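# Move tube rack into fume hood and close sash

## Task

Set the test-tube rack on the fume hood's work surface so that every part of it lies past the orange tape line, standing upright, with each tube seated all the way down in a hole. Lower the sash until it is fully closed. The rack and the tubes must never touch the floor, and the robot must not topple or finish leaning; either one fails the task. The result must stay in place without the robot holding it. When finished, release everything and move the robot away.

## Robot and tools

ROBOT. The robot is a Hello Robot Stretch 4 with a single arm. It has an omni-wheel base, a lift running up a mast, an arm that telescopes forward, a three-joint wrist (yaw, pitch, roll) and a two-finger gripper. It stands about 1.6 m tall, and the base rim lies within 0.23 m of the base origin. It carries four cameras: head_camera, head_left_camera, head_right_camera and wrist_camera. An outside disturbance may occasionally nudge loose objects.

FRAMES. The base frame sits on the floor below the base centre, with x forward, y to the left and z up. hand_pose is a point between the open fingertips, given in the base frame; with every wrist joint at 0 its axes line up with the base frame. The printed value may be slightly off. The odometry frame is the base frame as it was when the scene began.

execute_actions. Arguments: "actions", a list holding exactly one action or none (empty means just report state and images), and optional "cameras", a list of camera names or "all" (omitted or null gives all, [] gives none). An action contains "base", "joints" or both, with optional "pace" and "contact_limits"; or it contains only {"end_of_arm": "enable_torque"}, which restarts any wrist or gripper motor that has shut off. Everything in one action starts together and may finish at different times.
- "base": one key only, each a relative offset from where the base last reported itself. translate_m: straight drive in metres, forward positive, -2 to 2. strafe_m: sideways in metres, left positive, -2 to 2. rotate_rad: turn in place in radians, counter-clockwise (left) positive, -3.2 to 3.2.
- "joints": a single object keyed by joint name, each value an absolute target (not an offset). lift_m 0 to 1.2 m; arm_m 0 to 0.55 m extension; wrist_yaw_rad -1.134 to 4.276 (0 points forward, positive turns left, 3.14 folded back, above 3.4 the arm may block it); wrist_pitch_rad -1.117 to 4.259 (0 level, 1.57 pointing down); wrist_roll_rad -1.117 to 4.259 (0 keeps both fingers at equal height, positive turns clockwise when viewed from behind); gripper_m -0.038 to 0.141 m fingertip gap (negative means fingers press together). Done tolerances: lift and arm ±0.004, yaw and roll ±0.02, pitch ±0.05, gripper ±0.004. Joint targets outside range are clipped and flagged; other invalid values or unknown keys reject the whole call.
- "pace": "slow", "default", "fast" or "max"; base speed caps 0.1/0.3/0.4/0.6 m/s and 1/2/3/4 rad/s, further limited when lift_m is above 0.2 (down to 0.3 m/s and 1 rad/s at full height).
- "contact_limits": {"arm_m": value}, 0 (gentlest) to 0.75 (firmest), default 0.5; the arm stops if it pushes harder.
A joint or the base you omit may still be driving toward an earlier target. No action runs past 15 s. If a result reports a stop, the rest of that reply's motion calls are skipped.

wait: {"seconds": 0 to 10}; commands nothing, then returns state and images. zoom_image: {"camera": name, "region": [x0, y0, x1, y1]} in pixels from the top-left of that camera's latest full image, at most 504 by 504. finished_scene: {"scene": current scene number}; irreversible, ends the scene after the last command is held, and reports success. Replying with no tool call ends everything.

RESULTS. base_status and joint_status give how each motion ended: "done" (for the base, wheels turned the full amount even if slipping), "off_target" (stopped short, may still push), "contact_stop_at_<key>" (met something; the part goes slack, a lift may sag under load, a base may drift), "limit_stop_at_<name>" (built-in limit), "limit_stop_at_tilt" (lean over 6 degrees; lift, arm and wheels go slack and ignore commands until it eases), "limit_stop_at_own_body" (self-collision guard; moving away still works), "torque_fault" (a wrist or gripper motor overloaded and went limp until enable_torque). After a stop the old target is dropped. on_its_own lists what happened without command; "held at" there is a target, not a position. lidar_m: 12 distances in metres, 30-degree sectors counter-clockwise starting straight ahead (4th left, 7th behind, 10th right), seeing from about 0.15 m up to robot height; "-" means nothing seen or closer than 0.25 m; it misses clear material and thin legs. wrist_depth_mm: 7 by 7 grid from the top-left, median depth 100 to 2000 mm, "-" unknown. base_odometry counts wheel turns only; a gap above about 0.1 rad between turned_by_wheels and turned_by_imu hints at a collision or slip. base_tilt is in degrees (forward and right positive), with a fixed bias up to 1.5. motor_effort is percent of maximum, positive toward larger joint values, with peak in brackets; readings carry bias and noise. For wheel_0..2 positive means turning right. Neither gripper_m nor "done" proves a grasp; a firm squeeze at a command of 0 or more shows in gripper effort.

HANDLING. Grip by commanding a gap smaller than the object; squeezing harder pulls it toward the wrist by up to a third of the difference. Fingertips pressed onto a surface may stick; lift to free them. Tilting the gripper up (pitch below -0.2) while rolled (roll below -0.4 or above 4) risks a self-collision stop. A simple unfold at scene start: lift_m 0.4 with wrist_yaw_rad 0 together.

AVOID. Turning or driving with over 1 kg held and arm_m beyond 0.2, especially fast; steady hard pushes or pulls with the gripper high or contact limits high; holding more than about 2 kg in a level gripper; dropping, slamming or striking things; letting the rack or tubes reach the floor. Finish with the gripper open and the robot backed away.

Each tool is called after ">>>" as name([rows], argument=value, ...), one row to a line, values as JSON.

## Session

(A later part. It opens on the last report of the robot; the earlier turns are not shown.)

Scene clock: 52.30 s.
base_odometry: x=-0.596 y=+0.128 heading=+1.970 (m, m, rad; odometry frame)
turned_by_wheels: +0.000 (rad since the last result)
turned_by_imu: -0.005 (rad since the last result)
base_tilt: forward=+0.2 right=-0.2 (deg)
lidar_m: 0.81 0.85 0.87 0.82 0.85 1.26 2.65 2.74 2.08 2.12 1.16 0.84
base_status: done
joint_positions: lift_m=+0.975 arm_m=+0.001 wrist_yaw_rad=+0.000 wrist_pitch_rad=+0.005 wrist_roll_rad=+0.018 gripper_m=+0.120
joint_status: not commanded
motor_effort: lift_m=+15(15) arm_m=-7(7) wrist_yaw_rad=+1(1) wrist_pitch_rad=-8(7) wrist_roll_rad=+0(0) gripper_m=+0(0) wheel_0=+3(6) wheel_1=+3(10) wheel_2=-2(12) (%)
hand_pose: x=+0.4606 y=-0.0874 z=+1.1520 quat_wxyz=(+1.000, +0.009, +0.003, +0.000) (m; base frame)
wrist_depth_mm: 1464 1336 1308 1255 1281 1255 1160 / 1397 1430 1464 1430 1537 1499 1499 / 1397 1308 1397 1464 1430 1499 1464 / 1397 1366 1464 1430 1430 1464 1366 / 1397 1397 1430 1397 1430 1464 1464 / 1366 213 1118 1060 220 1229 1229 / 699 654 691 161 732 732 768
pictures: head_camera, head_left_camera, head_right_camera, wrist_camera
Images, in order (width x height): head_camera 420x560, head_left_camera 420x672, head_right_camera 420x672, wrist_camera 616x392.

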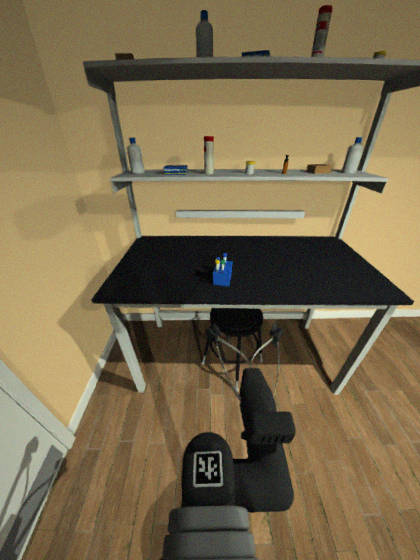

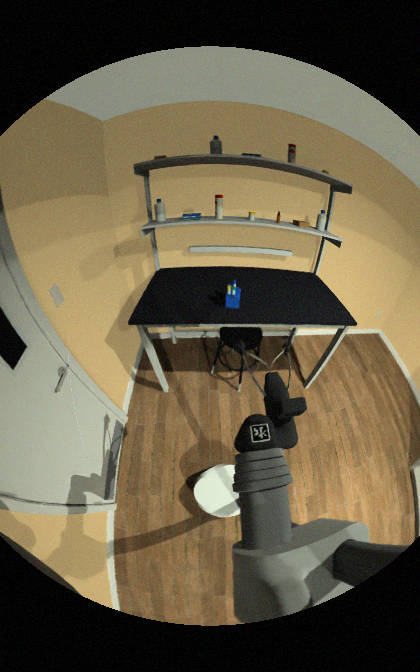

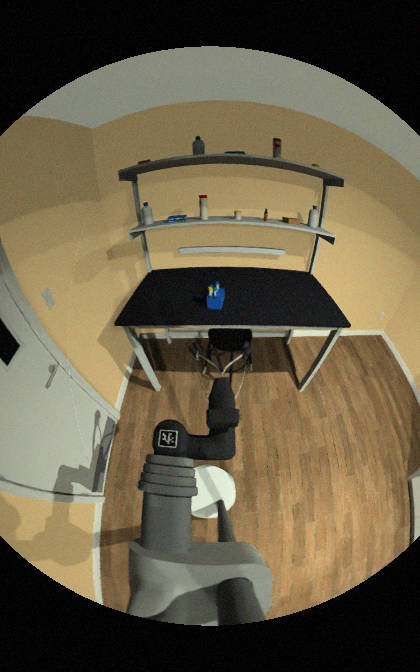

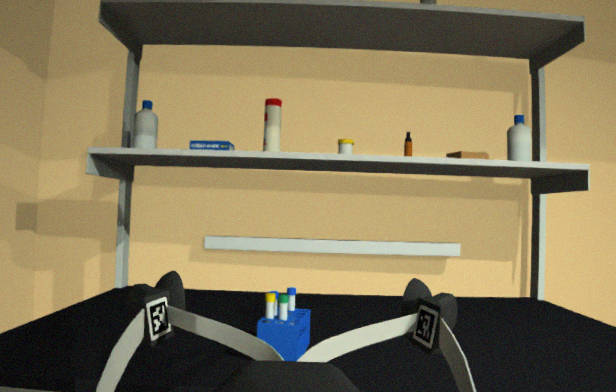

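>>> execute_actions([
  {"base":{"strafe_m":0.04},"joints":{"lift_m":0.78,"arm_m":0.2}},
], cameras=["wrist_camera","head_camera"])

>>> zoom_image(camera="wrist_camera", region=[220,200,400,330])

Scene clock: 54.50 s.
base_odometry: x=-0.633 y=+0.112 heading=+1.970 (m, m, rad; odometry frame)
turned_by_wheels: +0.000 (rad since the last result)
turned_by_imu: -0.001 (rad since the last result)
base_tilt: forward=+0.1 right=-0.2 (deg)
lidar_m: 0.82 0.88 0.82 0.78 0.81 1.20 2.65 2.76 2.12 2.10 1.15 0.86
base_status: done
joint_positions: lift_m=+0.780 arm_m=+0.199 wrist_yaw_rad=+0.000 wrist_pitch_rad=+0.005 wrist_roll_rad=+0.018 gripper_m=+0.120
joint_status: all done
motor_effort: lift_m=+14(17) arm_m=+7(5) wrist_yaw_rad=+2(1) wrist_pitch_rad=-8(8) wrist_roll_rad=+0(1) gripper_m=+1(0) wheel_0=-3(11) wheel_1=+3(11) wheel_2=+0(1) (%)
hand_pose: x=+0.6581 y=-0.0874 z=+0.9570 quat_wxyz=(+1.000, +0.009, +0.003, +0.000) (m; base frame)
wrist_depth_mm: 1255 1229 1229 1281 1255 1281 1281 / 1229 1078 1060 1025 1008 1060 1042 / 1205 1255 1229 1281 1255 1281 1255 / 1205 1229 1255 1255 1229 1255 1255 / 707 768 842 549 976 1025 1078 / 430 214 418 430 221 449 452 / 1182 455 459 161 1255 455 1138
pictures: head_camera, wrist_camera
Images, in order (width x height): head_camera 420x560, wrist_camera 616x392.

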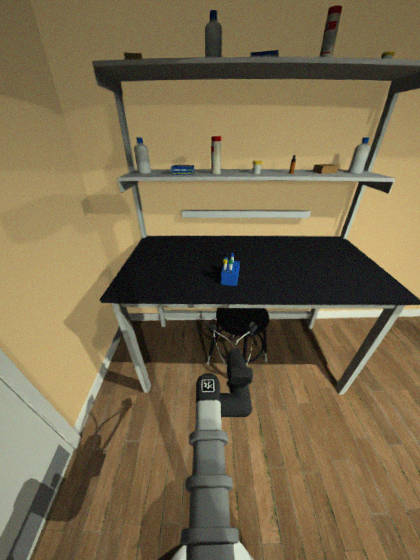

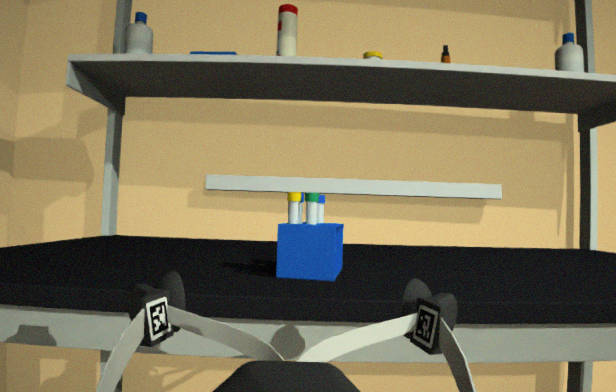

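Region (220, 200, 400, 330) of wrist_camera's 616x392 image, scaled by 2.800.

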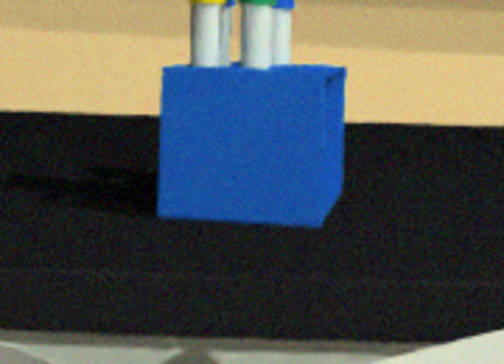

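>>> execute_actions([
  {"base":{"strafe_m":-0.015},"joints":{"lift_m":0.765,"arm_m":0.42,"gripper_m":0.141}},
], cameras=["wrist_camera","head_camera"])

Scene clock: 56.70 s.
base_odometry: x=-0.619 y=+0.118 heading=+1.970 (m, m, rad; odometry frame)
turned_by_wheels: +0.000 (rad since the last result)
turned_by_imu: -0.001 (rad since the last result)
base_tilt: forward=+0.2 right=-0.4 (deg)
lidar_m: 0.83 0.87 0.83 0.79 0.85 1.23 2.67 2.74 2.13 2.12 1.14 0.83
base_status: done
joint_positions: lift_m=+0.765 arm_m=+0.419 wrist_yaw_rad=+0.000 wrist_pitch_rad=+0.005 wrist_roll_rad=+0.018 gripper_m=+0.141
joint_status: all done
motor_effort: lift_m=+14(14) arm_m=+7(7) wrist_yaw_rad=+0(3) wrist_pitch_rad=-7(8) wrist_roll_rad=+0(0) gripper_m=+1(0) wheel_0=+3(13) wheel_1=-3(9) wheel_2=+0(2) (%)
hand_pose: x=+0.8781 y=-0.0874 z=+0.9420 quat_wxyz=(+1.000, +0.009, +0.003, +0.000) (m; base frame)
wrist_depth_mm: 768 788 759 750 750 732 732 / 991 991 991 1025 1025 1025 1042 / 1008 1008 1008 1025 1025 1042 1060 / 991 991 991 384 1008 1025 1025 / 585 647 676 317 798 854 891 / 279 209 304 312 289 290 329 / 198 198 198 154 200 201 208
pictures: head_camera, wrist_camera
Images, in order (width x height): head_camera 420x560, wrist_camera 616x392.

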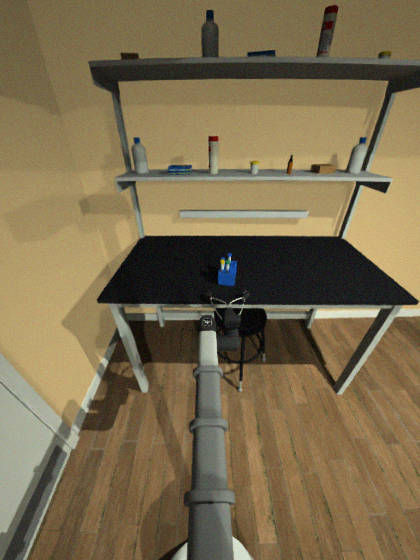

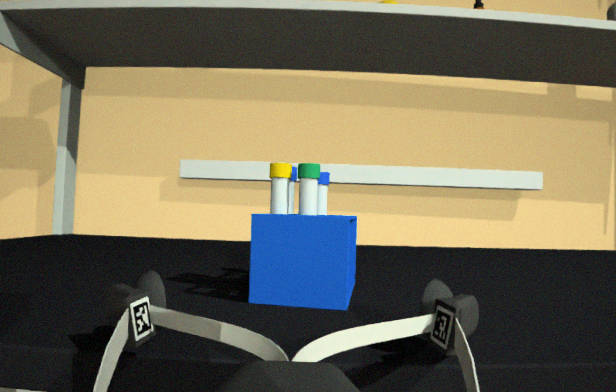

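>>> execute_actions([
  {"base":{"translate_m":0.16},"pace":"slow"},
], cameras=["wrist_camera","head_camera"])

Scene clock: 59.90 s.
base_odometry: x=-0.681 y=+0.264 heading=+1.969 (m, m, rad; odometry frame)
turned_by_wheels: -0.001 (rad since the last result)
turned_by_imu: +0.022 (rad since the last result)
base_tilt: forward=-0.8 right=+0.3 (deg)
lidar_m: 0.70 0.73 0.80 0.79 0.83 1.25 2.82 2.86 2.12 2.76 0.92 0.70
base_status: done
joint_positions: lift_m=+0.765 arm_m=+0.419 wrist_yaw_rad=-0.022 wrist_pitch_rad=+0.015 wrist_roll_rad=+0.017 gripper_m=+0.141
joint_status: not commanded
on_its_own: wrist_yaw_rad is at rest, and its effort (+65) is outside its rest range (-13 to +13); wrist_pitch_rad is at rest, and its effort (-35) is outside its rest range (-23 to +23)
motor_effort: lift_m=+15(16) arm_m=+8(8) wrist_yaw_rad=+65(68) wrist_pitch_rad=-35(35) wrist_roll_rad=+1(2) gripper_m=+0(1) wheel_0=+5(6) wheel_1=+6(10) wheel_2=-27(28) (%)
hand_pose: x=+0.8760 y=-0.0938 z=+0.9391 quat_wxyz=(+1.000, +0.009, +0.007, -0.011) (m; base frame)
wrist_depth_mm: 750 759 732 715 723 732 723 / 854 866 878 878 891 904 904 / 842 866 866 866 904 904 904 / 842 866 866 227 866 878 891 / 707 750 621 191 287 891 891 / 317 209 196 189 186 317 355 / 211 208 200 153 194 220 228
pictures: head_camera, wrist_camera
Images, in order (width x height): head_camera 420x560, wrist_camera 616x392.

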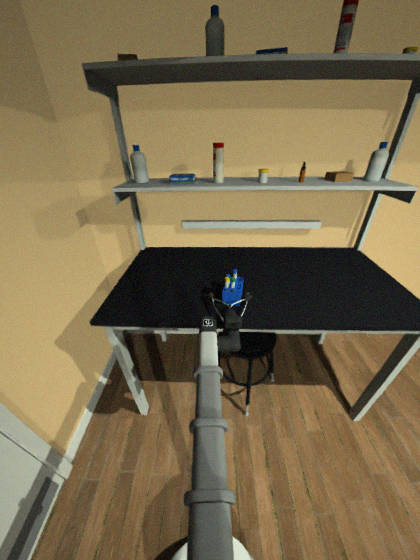

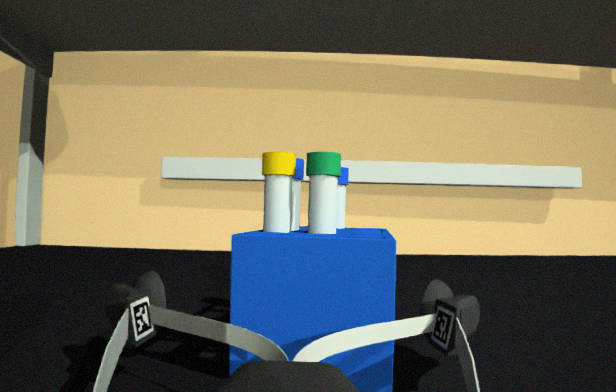

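>>> execute_actions([
  {"base":{"translate_m":-0.04},"pace":"slow"},
], cameras=[])

>>> execute_actions([
  {"joints":{"lift_m":0.805,"wrist_pitch_rad":0.15,"wrist_yaw_rad":0}},
], cameras=["wrist_camera","head_left_camera"])

Scene clock: 64.80 s.
base_odometry: x=-0.666 y=+0.228 heading=+1.968 (m, m, rad; odometry frame)
turned_by_wheels: +0.000 (rad since the last result)
turned_by_imu: -0.009 (rad since the last result)
base_tilt: forward=+0.1 right=-0.3 (deg)
lidar_m: 0.71 0.76 0.80 0.79 0.85 1.26 2.78 2.86 2.12 2.59 0.95 0.72
base_status: done
joint_positions: lift_m=+0.765 arm_m=+0.419 wrist_yaw_rad=+0.000 wrist_pitch_rad=+0.006 wrist_roll_rad=+0.017 gripper_m=+0.141
joint_status: not commanded
motor_effort: lift_m=+16(16) arm_m=+8(8) wrist_yaw_rad=+3(65) wrist_pitch_rad=-10(35) wrist_roll_rad=+1(1) gripper_m=+0(1) wheel_0=-4(5) wheel_1=-4(9) wheel_2=+5(26) (%)
hand_pose: x=+0.8781 y=-0.0876 z=+0.9417 quat_wxyz=(+1.000, +0.009, +0.003, +0.000) (m; base frame)
wrist_depth_mm: 750 768 768 759 741 741 723 / 891 891 891 891 931 904 931 / 878 904 878 891 917 891 917 / 878 878 891 255 904 917 904 / 591 647 549 216 512 878 904 / 278 209 225 214 207 291 329 / 186 185 190 153 199 200 208
pictures: none
No camera images: the call's "cameras" was empty. Leave "cameras" out to get every camera's image.

Scene clock: 65.80 s.
base_odometry: x=-0.666 y=+0.228 heading=+1.968 (m, m, rad; odometry frame)
turned_by_wheels: +0.000 (rad since the last result)
turned_by_imu: +0.000 (rad since the last result)
base_tilt: forward=+0.2 right=-0.4 (deg)
lidar_m: 0.71 0.75 0.80 0.79 0.82 1.23 2.79 2.88 2.15 2.59 1.00 0.72
base_status: not commanded
joint_positions: lift_m=+0.805 arm_m=+0.419 wrist_yaw_rad=+0.000 wrist_pitch_rad=+0.152 wrist_roll_rad=+0.018 gripper_m=+0.141
joint_status: all done
motor_effort: lift_m=+22(26) arm_m=+5(7) wrist_yaw_rad=-1(5) wrist_pitch_rad=-7(73) wrist_roll_rad=+1(1) gripper_m=+0(0) wheel_0=-4(5) wheel_1=-4(5) wheel_2=+4(5) (%)
hand_pose: x=+0.8753 y=-0.0873 z=+0.9393 quat_wxyz=(+0.997, +0.009, +0.076, +0.000) (m; base frame)
wrist_depth_mm: 831 842 842 842 842 842 866 / 866 854 854 854 866 878 854 / 854 878 878 309 842 891 878 / 820 878 878 245 904 904 891 / 387 410 377 214 362 462 477 / 254 209 229 217 208 263 285 / 191 190 195 153 202 204 209
pictures: head_left_camera, wrist_camera
Images, in order (width x height): head_left_camera 420x672, wrist_camera 616x392.

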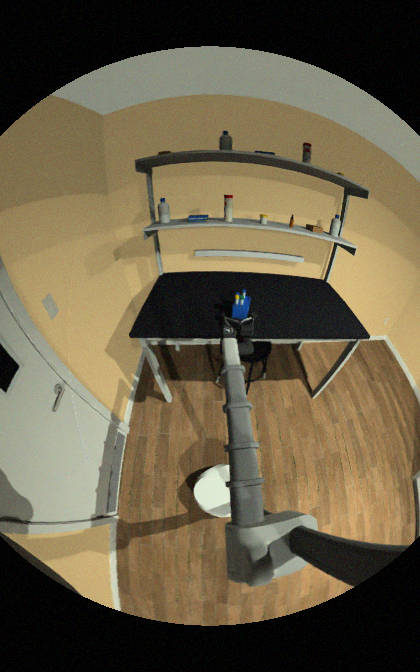

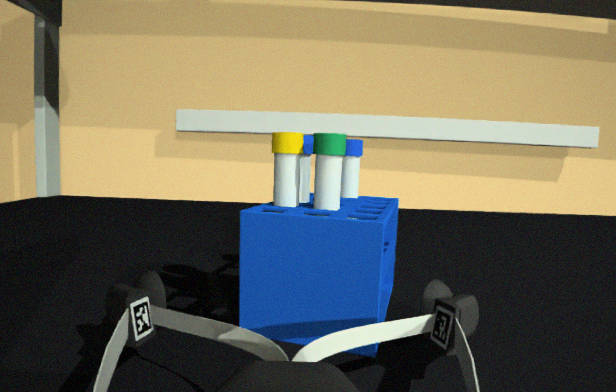

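>>> execute_actions([
  {"base":{"strafe_m":-0.012},"joints":{"arm_m":0.48},"pace":"slow","contact_limits":{"arm_m":0.2}},
], cameras=["wrist_camera"])

>>> execute_actions([
  {"joints":{"gripper_m":0.03}},
], cameras=["wrist_camera","head_camera"])

Scene clock: 68.00 s.
base_odometry: x=-0.655 y=+0.232 heading=+1.968 (m, m, rad; odometry frame)
turned_by_wheels: +0.000 (rad since the last result)
turned_by_imu: +0.000 (rad since the last result)
base_tilt: forward=+0.3 right=-0.4 (deg)
lidar_m: 0.72 0.76 0.83 0.80 0.87 1.23 2.80 2.87 2.15 2.64 0.95 0.69
base_status: done
joint_positions: lift_m=+0.805 arm_m=+0.479 wrist_yaw_rad=+0.000 wrist_pitch_rad=+0.152 wrist_roll_rad=+0.018 gripper_m=+0.141
joint_status: all done
motor_effort: lift_m=+22(22) arm_m=+8(8) wrist_yaw_rad=+2(1) wrist_pitch_rad=-6(7) wrist_roll_rad=+1(1) gripper_m=+1(1) wheel_0=+4(7) wheel_1=-4(8) wheel_2=+0(4) (%)
contact_limits: arm_m 0.2
hand_pose: x=+0.9348 y=-0.0875 z=+0.9393 quat_wxyz=(+0.997, +0.009, +0.076, -0.001) (m; base frame)
wrist_depth_mm: 768 788 788 778 788 798 809 / 798 798 798 809 798 809 798 / 809 809 741 277 820 778 820 / 768 820 759 217 820 831 831 / 392 410 185 175 404 462 473 / 253 208 185 177 215 265 287 / 191 190 189 153 194 204 210
pictures: wrist_camera
Images, in order (width x height): wrist_camera 616x392.

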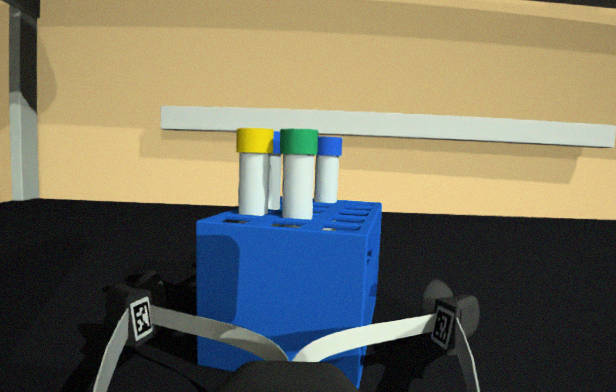

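Scene clock: 70.10 s.
base_odometry: x=-0.655 y=+0.232 heading=+1.968 (m, m, rad; odometry frame)
turned_by_wheels: +0.000 (rad since the last result)
turned_by_imu: -0.001 (rad since the last result)
base_tilt: forward=+0.2 right=-0.2 (deg)
lidar_m: 0.72 0.77 0.82 0.77 0.87 1.27 2.77 2.86 2.15 2.59 0.99 0.72
base_status: not commanded
joint_positions: lift_m=+0.805 arm_m=+0.479 wrist_yaw_rad=+0.000 wrist_pitch_rad=+0.152 wrist_roll_rad=+0.018 gripper_m=+0.031
joint_status: all done
motor_effort: lift_m=+22(21) arm_m=+7(8) wrist_yaw_rad=+1(1) wrist_pitch_rad=-7(7) wrist_roll_rad=+1(0) gripper_m=-29(29) wheel_0=+5(4) wheel_1=-4(4) wheel_2=+0(0) (%)
hand_pose: x=+0.9348 y=-0.0875 z=+0.9393 quat_wxyz=(+0.997, +0.009, +0.076, -0.001) (m; base frame)
wrist_depth_mm: 788 778 788 778 788 798 788 / 788 788 788 798 809 798 809 / 809 798 741 268 809 768 809 / 759 820 759 225 820 842 820 / 389 404 175 167 404 462 477 / 254 257 178 170 206 286 286 / 186 181 178 170 183 193 209
pictures: head_camera, wrist_camera
Images, in order (width x height): head_camera 420x560, wrist_camera 616x392.

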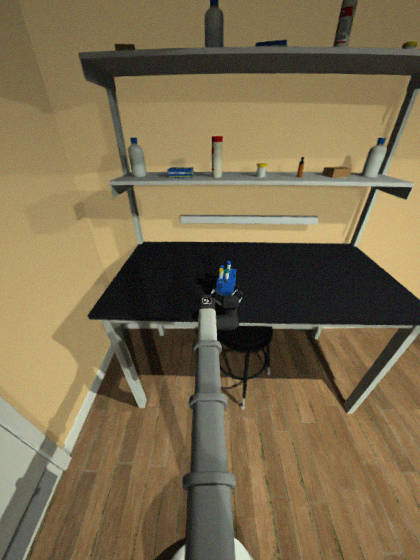

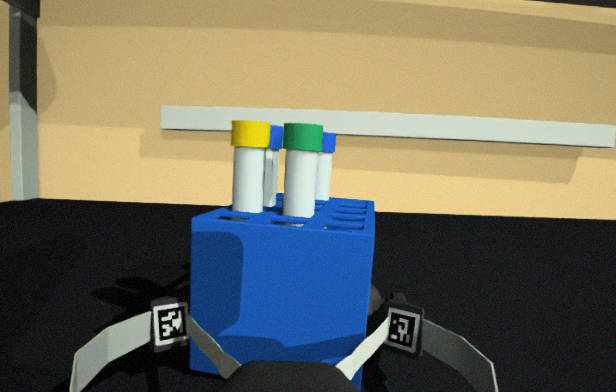

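>>> execute_actions([
  {"joints":{"gripper_m":0.015,"lift_m":0.85},"pace":"slow"},
], cameras=["wrist_camera","head_camera"])

Scene clock: 71.57 s.
base_odometry: x=-0.655 y=+0.232 heading=+1.968 (m, m, rad; odometry frame)
turned_by_wheels: +0.000 (rad since the last result)
turned_by_imu: +0.000 (rad since the last result)
base_tilt: forward=+0.2 right=-0.4 (deg)
lidar_m: 0.70 0.75 0.85 0.81 0.86 1.25 2.80 2.85 2.11 2.63 0.97 0.73
base_status: not commanded
joint_positions: lift_m=+0.850 arm_m=+0.479 wrist_yaw_rad=+0.000 wrist_pitch_rad=+0.153 wrist_roll_rad=+0.018 gripper_m=+0.016
joint_status: all done
motor_effort: lift_m=+23(24) arm_m=+7(7) wrist_yaw_rad=+2(0) wrist_pitch_rad=-12(12) wrist_roll_rad=+0(1) gripper_m=-30(30) wheel_0=+5(4) wheel_1=-4(4) wheel_2=+0(0) (%)
hand_pose: x=+0.9348 y=-0.0875 z=+0.9838 quat_wxyz=(+0.997, +0.009, +0.077, -0.001) (m; base frame)
wrist_depth_mm: 788 778 788 788 788 798 778 / 788 788 798 788 798 809 820 / 809 798 750 220 809 831 809 / 820 820 809 199 820 831 842 / 544 569 172 165 512 640 661 / 355 362 174 167 183 394 397 / 262 253 176 167 182 270 300
pictures: head_camera, wrist_camera
Images, in order (width x height): head_camera 420x560, wrist_camera 616x392.

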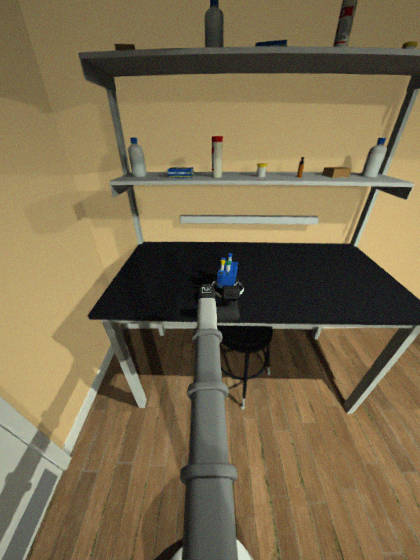

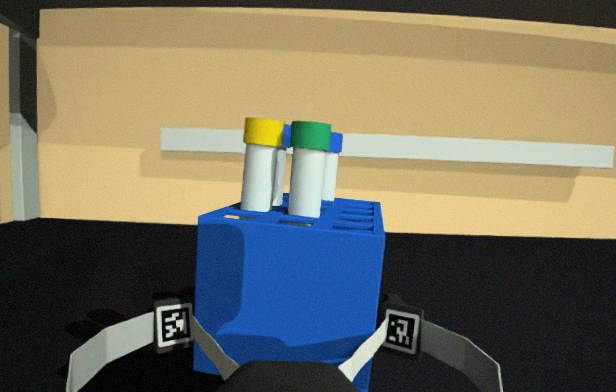

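>>> execute_actions([
  {"joints":{"wrist_pitch_rad":0.03,"lift_m":0.9},"pace":"slow"},
], cameras=[])

>>> execute_actions([
  {"joints":{"arm_m":0.0},"base":{"translate_m":-1.14},"pace":"slow"},
], cameras=["wrist_camera"])

>>> execute_actions([
  {"base":{"rotate_rad":-1.57},"pace":"slow"},
], cameras=["wrist_camera","head_camera"])

Scene clock: 73.17 s.
base_odometry: x=-0.655 y=+0.232 heading=+1.968 (m, m, rad; odometry frame)
turned_by_wheels: +0.000 (rad since the last result)
turned_by_imu: +0.000 (rad since the last result)
base_tilt: forward=+0.2 right=-0.3 (deg)
lidar_m: 0.71 0.77 0.82 0.80 0.87 1.24 2.79 2.85 2.13 2.60 0.96 0.72
base_status: not commanded
joint_positions: lift_m=+0.900 arm_m=+0.479 wrist_yaw_rad=+0.000 wrist_pitch_rad=+0.034 wrist_roll_rad=+0.018 gripper_m=+0.016
joint_status: all done
motor_effort: lift_m=+23(26) arm_m=+7(7) wrist_yaw_rad=+2(1) wrist_pitch_rad=-13(16) wrist_roll_rad=+1(0) gripper_m=-30(30) wheel_0=+5(4) wheel_1=-4(4) wheel_2=+0(0) (%)
hand_pose: x=+0.9380 y=-0.0875 z=+1.0681 quat_wxyz=(+1.000, +0.009, +0.017, +0.000) (m; base frame)
wrist_depth_mm: 525 530 544 539 525 512 525 / 750 778 768 759 732 715 676 / 820 820 820 200 831 842 831 / 820 820 750 197 842 831 842 / 809 820 172 164 820 831 831 / 683 691 174 167 183 768 831 / 449 430 175 167 182 462 539
pictures: none
No camera images: the call's "cameras" was empty. Leave "cameras" out to get every camera's image.

action 0: "base": translate_m = -1.14 would last too long for one action: at the pace "slow" translate_m can be at most 0.766 in either direction: name a faster pace, or command the rest in another action

Scene clock: 76.03 s.
base_odometry: x=-0.655 y=+0.232 heading=+0.399 (m, m, rad; odometry frame)
turned_by_wheels: -1.569 (rad since the last result)
turned_by_imu: -1.584 (rad since the last result)
base_tilt: forward=+0.2 right=-0.2 (deg)
lidar_m: 0.87 1.00 0.74 0.70 0.77 0.84 0.82 0.86 1.23 2.73 2.86 2.11
base_status: done
joint_positions: lift_m=+0.900 arm_m=+0.479 wrist_yaw_rad=+0.000 wrist_pitch_rad=+0.034 wrist_roll_rad=+0.018 gripper_m=+0.016
joint_status: not commanded
motor_effort: lift_m=+23(22) arm_m=+7(7) wrist_yaw_rad=+1(1) wrist_pitch_rad=-13(13) wrist_roll_rad=+1(0) gripper_m=-31(31) wheel_0=+4(7) wheel_1=+5(10) wheel_2=+4(9) (%)
hand_pose: x=+0.9381 y=-0.0874 z=+1.0681 quat_wxyz=(+1.000, +0.009, +0.017, +0.000) (m; base frame)
wrist_depth_mm: - - - - - 1397 1397 / - - - - - 1430 - / - - - 217 - 1430 - / - - - 198 1983 1430 - / - - 171 164 1537 1397 1430 / - - 175 167 183 1430 1397 / - - 176 167 181 1366 1430
pictures: head_camera, wrist_camera
Images, in order (width x height): head_camera 420x560, wrist_camera 616x392.

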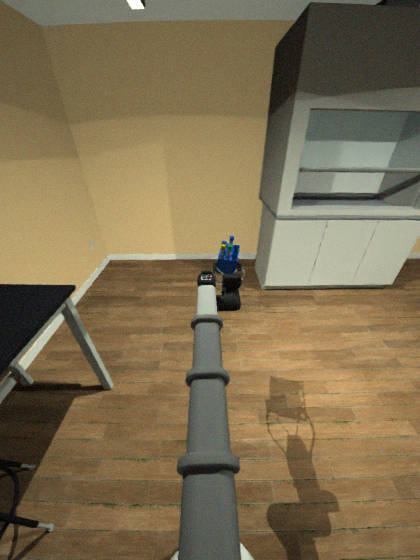

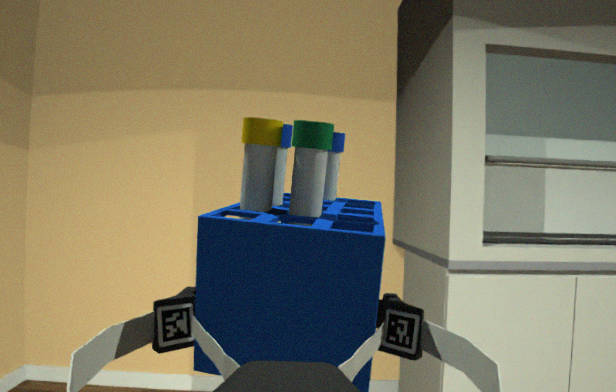

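>>> execute_actions([
  {"joints":{"arm_m":0.05},"base":{"strafe_m":-1.2}},
], cameras=["wrist_camera"])

>>> execute_actions([
  {"base":{"translate_m":1.5}},
])

Scene clock: 81.53 s.
base_odometry: x=-0.188 y=-0.873 heading=+0.399 (m, m, rad; odometry frame)
turned_by_wheels: +0.000 (rad since the last result)
turned_by_imu: +0.003 (rad since the last result)
base_tilt: forward=+0.2 right=-0.3 (deg)
lidar_m: 0.45 2.97 2.02 1.93 1.18 0.91 0.85 0.88 1.25 1.53 1.62 2.08
base_status: done
joint_positions: lift_m=+0.900 arm_m=+0.051 wrist_yaw_rad=+0.000 wrist_pitch_rad=+0.034 wrist_roll_rad=+0.018 gripper_m=+0.016
joint_status: all done
motor_effort: lift_m=+22(22) arm_m=-7(7) wrist_yaw_rad=+0(0) wrist_pitch_rad=-12(13) wrist_roll_rad=+0(1) gripper_m=-31(30) wheel_0=+3(15) wheel_1=-2(11) wheel_2=+0(2) (%)
hand_pose: x=+0.5105 y=-0.0874 z=+1.0682 quat_wxyz=(+1.000, +0.009, +0.017, +0.000) (m; base frame)
wrist_depth_mm: - - 1808 1808 1863 - - / - - 1863 - - - - / - - 1808 216 - - - / - - 1808 197 - - - / - - 172 165 1863 - - / - - 175 167 183 - - / - 1756 176 167 181 1863 -
pictures: wrist_camera
Images, in order (width x height): wrist_camera 616x392.

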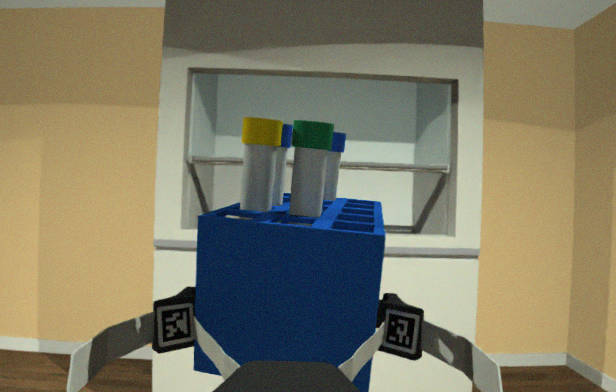

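Scene clock: 88.00 s.
base_odometry: x=+1.193 y=-0.289 heading=+0.400 (m, m, rad; odometry frame)
turned_by_wheels: +0.000 (rad since the last result)
turned_by_imu: -0.008 (rad since the last result)
base_tilt: forward=+0.2 right=-0.3 (deg)
lidar_m: 0.46 0.55 0.79 2.12 1.97 2.48 2.37 2.23 1.67 2.02 0.72 0.54
base_status: done
joint_positions: lift_m=+0.900 arm_m=+0.051 wrist_yaw_rad=+0.000 wrist_pitch_rad=+0.034 wrist_roll_rad=+0.018 gripper_m=+0.016
joint_status: not commanded
motor_effort: lift_m=+21(22) arm_m=-7(7) wrist_yaw_rad=+1(0) wrist_pitch_rad=-12(12) wrist_roll_rad=+0(0) gripper_m=-30(30) wheel_0=+3(4) wheel_1=+4(11) wheel_2=+0(13) (%)
hand_pose: x=+0.5105 y=-0.0874 z=+1.0682 quat_wxyz=(+1.000, +0.009, +0.017, +0.000) (m; base frame)
wrist_depth_mm: 521 627 349 351 353 357 357 / 778 904 904 904 917 946 946 / 768 904 891 216 931 917 946 / 768 891 891 198 904 931 931 / 778 904 172 165 917 917 931 / 647 668 174 167 183 759 759 / 327 314 176 167 182 338 373
pictures: head_camera, head_left_camera, head_right_camera, wrist_camera
Images, in order (width x height): head_camera 420x560, head_left_camera 420x672, head_right_camera 420x672, wrist_camera 616x392.

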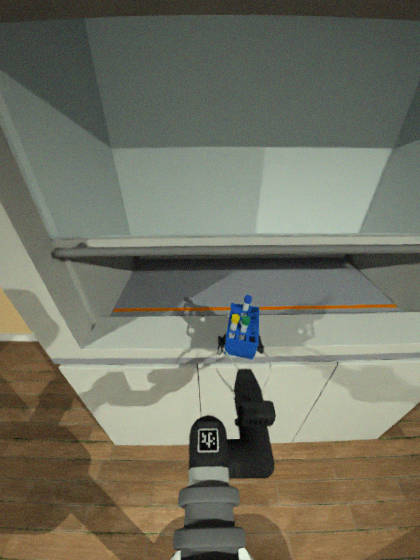

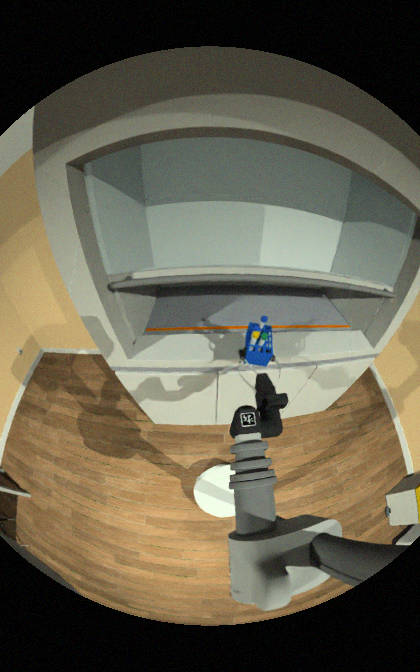

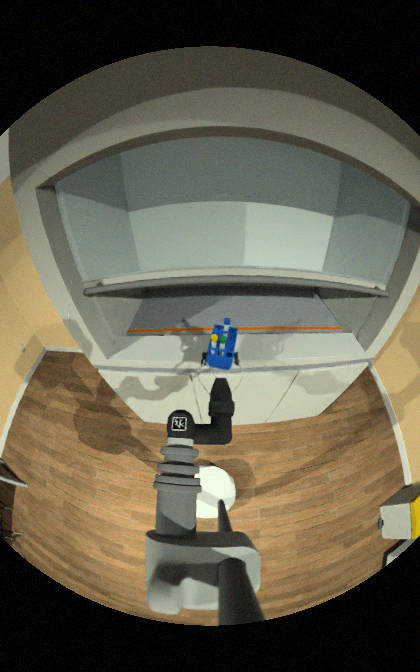

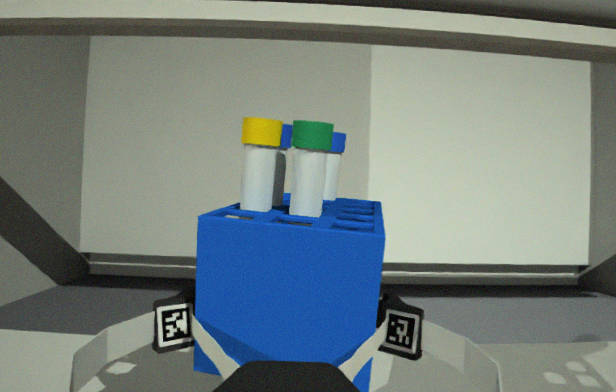

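>>> execute_actions([
  {"joints":{"arm_m":0.38},"pace":"slow"},
], cameras=["wrist_camera","head_camera"])

>>> execute_actions([
  {"joints":{"lift_m":0.84},"pace":"slow"},
], cameras=["wrist_camera","head_camera"])

Scene clock: 92.83 s.
base_odometry: x=+1.193 y=-0.289 heading=+0.400 (m, m, rad; odometry frame)
turned_by_wheels: +0.000 (rad since the last result)
turned_by_imu: -0.001 (rad since the last result)
base_tilt: forward=+0.2 right=-0.2 (deg)
lidar_m: 0.50 0.53 0.79 2.12 1.97 2.48 2.34 2.23 1.67 2.03 0.73 0.51
base_status: not commanded
joint_positions: lift_m=+0.900 arm_m=+0.379 wrist_yaw_rad=+0.000 wrist_pitch_rad=+0.034 wrist_roll_rad=+0.018 gripper_m=+0.016
joint_status: all done
motor_effort: lift_m=+22(22) arm_m=+7(8) wrist_yaw_rad=+2(0) wrist_pitch_rad=-12(12) wrist_roll_rad=+1(1) gripper_m=-29(30) wheel_0=+3(2) wheel_1=+4(4) wheel_2=+0(0) (%)
hand_pose: x=+0.8379 y=-0.0874 z=+1.0682 quat_wxyz=(+1.000, +0.009, +0.017, +0.000) (m; base frame)
wrist_depth_mm: 564 569 574 585 585 585 597 / 569 574 574 585 591 591 603 / 564 569 574 216 585 591 597 / 564 574 580 197 580 585 591 / 569 569 171 165 585 591 591 / 609 564 174 167 183 640 634 / 427 413 175 166 182 439 488
pictures: head_camera, wrist_camera
Images, in order (width x height): head_camera 420x560, wrist_camera 616x392.

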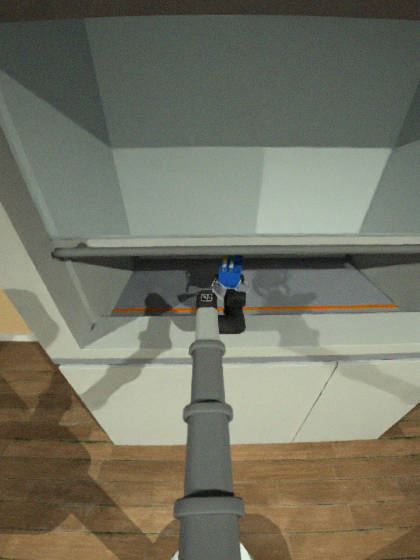

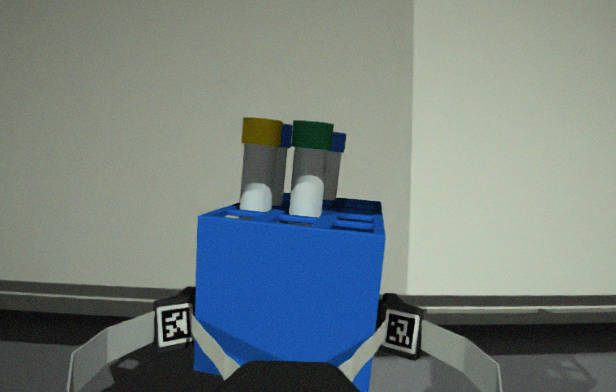

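Scene clock: 94.20 s.
base_odometry: x=+1.193 y=-0.289 heading=+0.400 (m, m, rad; odometry frame)
turned_by_wheels: +0.000 (rad since the last result)
turned_by_imu: +0.000 (rad since the last result)
base_tilt: forward=+0.2 right=-0.3 (deg)
lidar_m: 0.48 0.53 0.78 2.12 1.98 2.47 2.37 2.24 1.68 2.01 0.74 0.52
base_status: not commanded
joint_positions: lift_m=+0.841 arm_m=+0.379 wrist_yaw_rad=-0.001 wrist_pitch_rad=+0.021 wrist_roll_rad=+0.019 gripper_m=+0.016
joint_status: all done
on_its_own: wrist_pitch_rad is at rest, and its effort (+24) is outside its rest range (-23 to +23)
motor_effort: lift_m=+4(18) arm_m=+7(8) wrist_yaw_rad=+6(4) wrist_pitch_rad=+24(25) wrist_roll_rad=-2(3) gripper_m=-30(30) wheel_0=+3(3) wheel_1=+4(3) wheel_2=+0(0) (%)
hand_pose: x=+0.8379 y=-0.0878 z=+1.0134 quat_wxyz=(+1.000, +0.009, +0.010, -0.001) (m; base frame)
wrist_depth_mm: 574 574 580 591 597 603 609 / 569 580 585 597 597 603 597 / 569 574 574 217 597 597 603 / 569 569 574 198 591 591 597 / 564 574 171 165 580 585 597 / 525 544 175 168 184 627 615 / 342 329 175 167 182 351 397
pictures: head_camera, wrist_camera
Images, in order (width x height): head_camera 420x560, wrist_camera 616x392.

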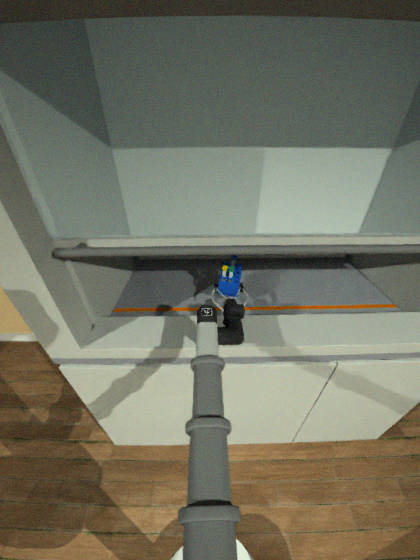

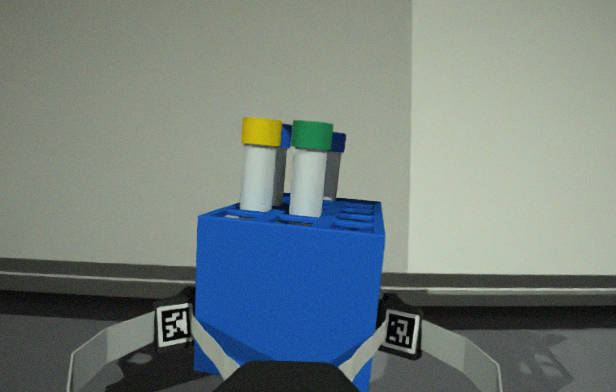

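Touched down. Release and back away to inspect.

>>> execute_actions([
  {"joints":{"lift_m":0.85,"gripper_m":0.141},"pace":"slow"},
], cameras=[])

>>> execute_actions([
  {"joints":{"arm_m":0.26,"lift_m":0.9},"pace":"slow"},
], cameras=["wrist_camera","head_camera"])

>>> zoom_image(camera="wrist_camera", region=[200,130,420,330])

Scene clock: 99.63 s.
base_odometry: x=+1.193 y=-0.289 heading=+0.400 (m, m, rad; odometry frame)
turned_by_wheels: +0.000 (rad since the last result)
turned_by_imu: -0.001 (rad since the last result)
base_tilt: forward=+0.2 right=-0.2 (deg)
lidar_m: 0.51 0.53 0.79 2.13 1.99 2.49 2.35 2.23 1.67 2.02 0.73 0.53
base_status: not commanded
joint_positions: lift_m=+0.850 arm_m=+0.379 wrist_yaw_rad=+0.000 wrist_pitch_rad=+0.031 wrist_roll_rad=+0.018 gripper_m=+0.141
joint_status: all done
motor_effort: lift_m=+21(25) arm_m=+6(7) wrist_yaw_rad=+0(4) wrist_pitch_rad=-4(25) wrist_roll_rad=+0(3) gripper_m=+0(31) wheel_0=+3(2) wheel_1=+4(4) wheel_2=+0(0) (%)
hand_pose: x=+0.8381 y=-0.0874 z=+1.0190 quat_wxyz=(+1.000, +0.009, +0.016, +0.000) (m; base frame)
wrist_depth_mm: 569 574 580 585 591 591 597 / 569 574 574 585 591 591 597 / 569 580 574 276 585 597 591 / 559 569 569 224 591 591 591 / 564 574 204 183 300 591 591 / 492 512 198 186 206 574 580 / 338 319 322 160 223 379 375
pictures: none
No camera images: the call's "cameras" was empty. Leave "cameras" out to get every camera's image.

Scene clock: 102.10 s.
base_odometry: x=+1.193 y=-0.289 heading=+0.400 (m, m, rad; odometry frame)
turned_by_wheels: +0.000 (rad since the last result)
turned_by_imu: -0.001 (rad since the last result)
base_tilt: forward=+0.2 right=-0.4 (deg)
lidar_m: 0.50 0.53 0.77 2.11 1.95 2.48 2.37 2.21 1.66 2.03 0.74 0.53
base_status: not commanded
joint_positions: lift_m=+0.900 arm_m=+0.261 wrist_yaw_rad=+0.000 wrist_pitch_rad=+0.033 wrist_roll_rad=+0.018 gripper_m=+0.141
joint_status: all done
motor_effort: lift_m=+23(22) arm_m=-7(9) wrist_yaw_rad=+1(1) wrist_pitch_rad=-11(12) wrist_roll_rad=+0(0) gripper_m=+1(0) wheel_0=+3(3) wheel_1=+4(4) wheel_2=+0(0) (%)
hand_pose: x=+0.7205 y=-0.0874 z=+1.0682 quat_wxyz=(+1.000, +0.009, +0.017, +0.000) (m; base frame)
wrist_depth_mm: 683 683 699 707 707 715 715 / 699 683 699 699 707 715 723 / 683 683 699 278 699 715 715 / 683 683 699 224 699 723 715 / 683 683 204 184 301 707 715 / 640 661 200 186 204 732 750 / 439 415 421 160 222 492 492
pictures: head_camera, wrist_camera
Images, in order (width x height): head_camera 420x560, wrist_camera 616x392.

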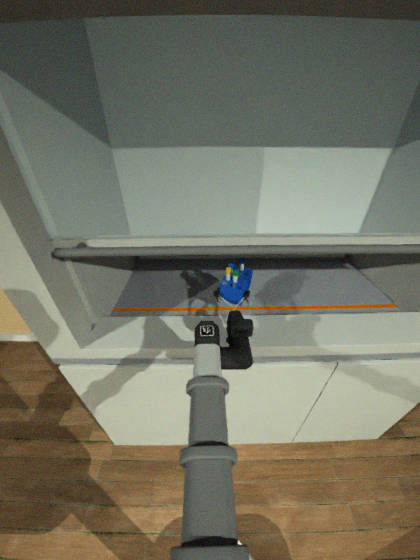

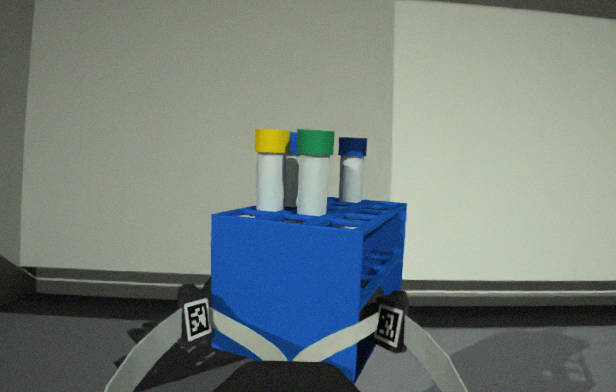

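Region (200, 130, 420, 330) of wrist_camera's 616x392 image, scaled by 2.291; it fills the top 458 rows of this view, and the rest is white.

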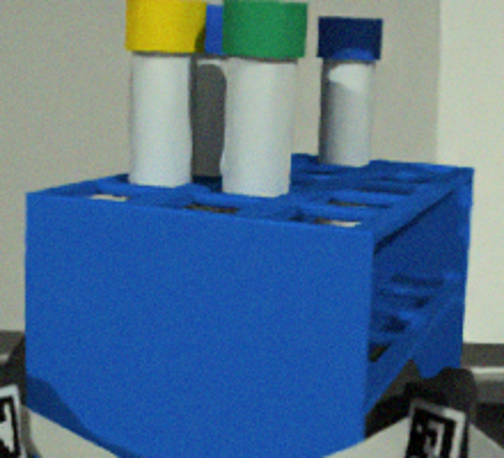

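>>> execute_actions([
  {"joints":{"arm_m":0.4},"pace":"slow"},
], cameras=[])

>>> execute_actions([
  {"joints":{"lift_m":0.835},"pace":"slow"},
], cameras=["wrist_camera","head_camera"])

Scene clock: 105.10 s.
base_odometry: x=+1.193 y=-0.289 heading=+0.400 (m, m, rad; odometry frame)
turned_by_wheels: +0.000 (rad since the last result)
turned_by_imu: -0.001 (rad since the last result)
base_tilt: forward=+0.1 right=-0.3 (deg)
lidar_m: 0.50 0.52 0.73 2.10 1.98 2.45 2.37 2.26 1.67 2.03 0.74 0.53
base_status: not commanded
joint_positions: lift_m=+0.900 arm_m=+0.399 wrist_yaw_rad=+0.000 wrist_pitch_rad=+0.033 wrist_roll_rad=+0.018 gripper_m=+0.141
joint_status: all done
motor_effort: lift_m=+23(22) arm_m=+7(7) wrist_yaw_rad=+1(0) wrist_pitch_rad=-11(11) wrist_roll_rad=+0(0) gripper_m=+0(0) wheel_0=+3(3) wheel_1=+4(4) wheel_2=+0(0) (%)
hand_pose: x=+0.8580 y=-0.0874 z=+1.0682 quat_wxyz=(+1.000, +0.009, +0.017, +0.000) (m; base frame)
wrist_depth_mm: 549 554 554 564 569 564 569 / 544 554 559 559 564 569 574 / 549 549 559 277 564 569 580 / 554 554 559 224 569 569 569 / 544 549 204 183 300 564 569 / 591 591 198 186 204 603 615 / 442 418 424 160 221 492 492
pictures: none
No camera images: the call's "cameras" was empty. Leave "cameras" out to get every camera's image.

Scene clock: 106.47 s.
base_odometry: x=+1.193 y=-0.289 heading=+0.400 (m, m, rad; odometry frame)
turned_by_wheels: +0.000 (rad since the last result)
turned_by_imu: +0.000 (rad since the last result)
base_tilt: forward=+0.1 right=-0.3 (deg)
lidar_m: 0.51 0.54 0.77 2.11 1.98 2.47 2.35 2.25 1.66 2.00 0.74 0.53
base_status: not commanded
joint_positions: lift_m=+0.842 arm_m=+0.399 wrist_yaw_rad=+0.000 wrist_pitch_rad=+0.021 wrist_roll_rad=+0.019 gripper_m=+0.141
joint_status: lift_m contact_stop (moved -0.057 of -0.065)
on_its_own: lift_m is slack since a contact_stop (your +0.835 is given up); wrist_pitch_rad is at rest, and its effort (+24) is outside its rest range (-23 to +23)
motor_effort: lift_m=+13(21) arm_m=+7(7) wrist_yaw_rad=+1(6) wrist_pitch_rad=+24(37) wrist_roll_rad=-3(5) gripper_m=+1(1) wheel_0=+3(3) wheel_1=+4(4) wheel_2=+0(0) (%)
hand_pose: x=+0.8581 y=-0.0875 z=+1.0146 quat_wxyz=(+1.000, +0.009, +0.010, +0.000) (m; base frame)
wrist_depth_mm: 559 564 569 564 574 585 585 / 559 559 559 564 569 574 580 / 549 554 564 278 564 574 580 / 544 554 564 224 564 569 574 / 549 554 204 183 300 569 574 / 521 544 198 186 204 609 609 / 351 330 332 160 221 394 394
pictures: head_camera, wrist_camera
Images, in order (width x height): head_camera 420x560, wrist_camera 616x392.

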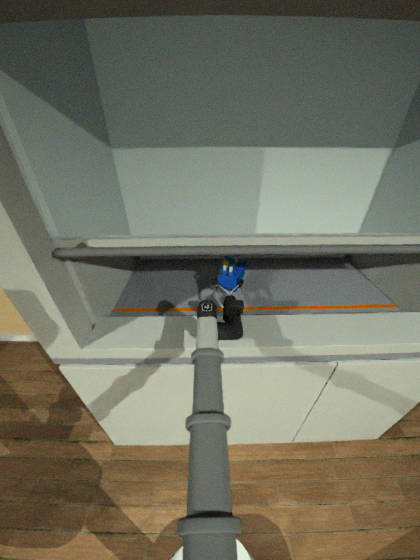

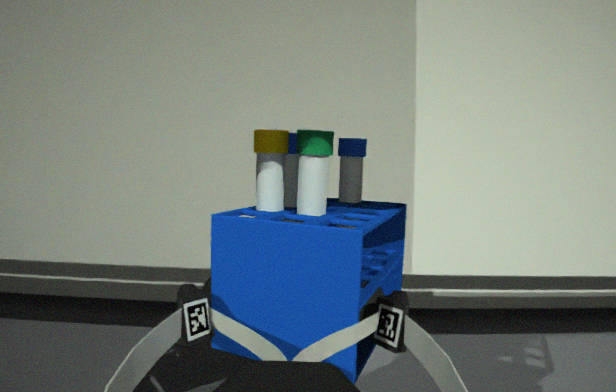

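>>> execute_actions([
  {"joints":{"lift_m":0.856,"gripper_m":0.06},"pace":"slow"},
], cameras=["wrist_camera"])

>>> execute_actions([
  {"joints":{"gripper_m":0.141}},
], cameras=["wrist_camera"])

Scene clock: 110.73 s.
base_odometry: x=+1.193 y=-0.289 heading=+0.400 (m, m, rad; odometry frame)
turned_by_wheels: +0.000 (rad since the last result)
turned_by_imu: -0.001 (rad since the last result)
base_tilt: forward=+0.2 right=-0.3 (deg)
lidar_m: 0.48 0.54 0.77 2.14 1.96 2.46 2.34 2.24 1.67 2.02 0.75 0.52
base_status: not commanded
joint_positions: lift_m=+0.856 arm_m=+0.399 wrist_yaw_rad=+0.000 wrist_pitch_rad=+0.033 wrist_roll_rad=+0.018 gripper_m=+0.060
joint_status: all done
motor_effort: lift_m=+23(23) arm_m=+6(6) wrist_yaw_rad=+0(0) wrist_pitch_rad=-11(16) wrist_roll_rad=+0(1) gripper_m=-8(9) wheel_0=+3(3) wheel_1=+4(4) wheel_2=+0(0) (%)
hand_pose: x=+0.8582 y=-0.0873 z=+1.0243 quat_wxyz=(+1.000, +0.009, +0.017, +0.000) (m; base frame)
wrist_depth_mm: 549 554 554 564 569 574 574 / 544 549 559 559 569 569 574 / 549 554 554 274 569 569 574 / 549 544 554 220 564 564 574 / 544 554 200 182 298 569 569 / 496 525 196 184 206 580 574 / 342 324 330 180 324 370 384
pictures: wrist_camera
Images, in order (width x height): wrist_camera 616x392.

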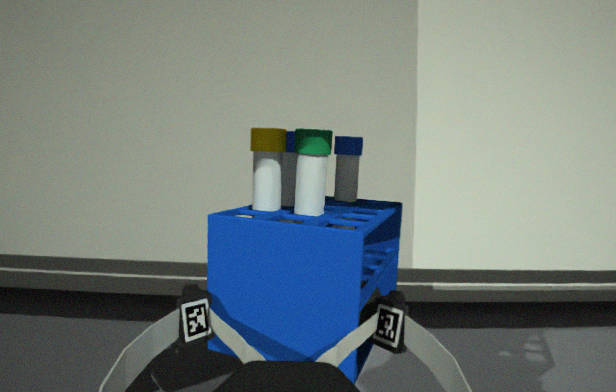

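Scene clock: 112.57 s.
base_odometry: x=+1.193 y=-0.289 heading=+0.400 (m, m, rad; odometry frame)
turned_by_wheels: +0.000 (rad since the last result)
turned_by_imu: +0.000 (rad since the last result)
base_tilt: forward=+0.2 right=-0.4 (deg)
lidar_m: 0.49 0.52 0.76 2.12 1.99 2.46 2.35 2.25 1.66 2.02 0.75 0.52
base_status: not commanded
joint_positions: lift_m=+0.856 arm_m=+0.399 wrist_yaw_rad=+0.000 wrist_pitch_rad=+0.033 wrist_roll_rad=+0.018 gripper_m=+0.141
joint_status: all done
motor_effort: lift_m=+23(23) arm_m=+6(6) wrist_yaw_rad=+0(0) wrist_pitch_rad=-11(11) wrist_roll_rad=+0(0) gripper_m=+1(9) wheel_0=+3(2) wheel_1=+4(4) wheel_2=+0(0) (%)
hand_pose: x=+0.8582 y=-0.0873 z=+1.0242 quat_wxyz=(+1.000, +0.009, +0.017, +0.000) (m; base frame)
wrist_depth_mm: 554 549 559 559 564 574 580 / 544 544 559 559 564 574 569 / 544 554 559 277 569 564 574 / 549 554 559 224 554 569 574 / 549 549 204 183 298 564 569 / 500 517 198 186 205 580 585 / 345 325 330 159 221 384 382
pictures: wrist_camera
Images, in order (width x height): wrist_camera 616x392.

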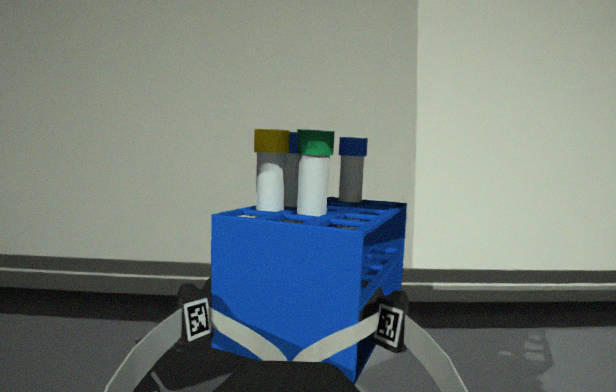

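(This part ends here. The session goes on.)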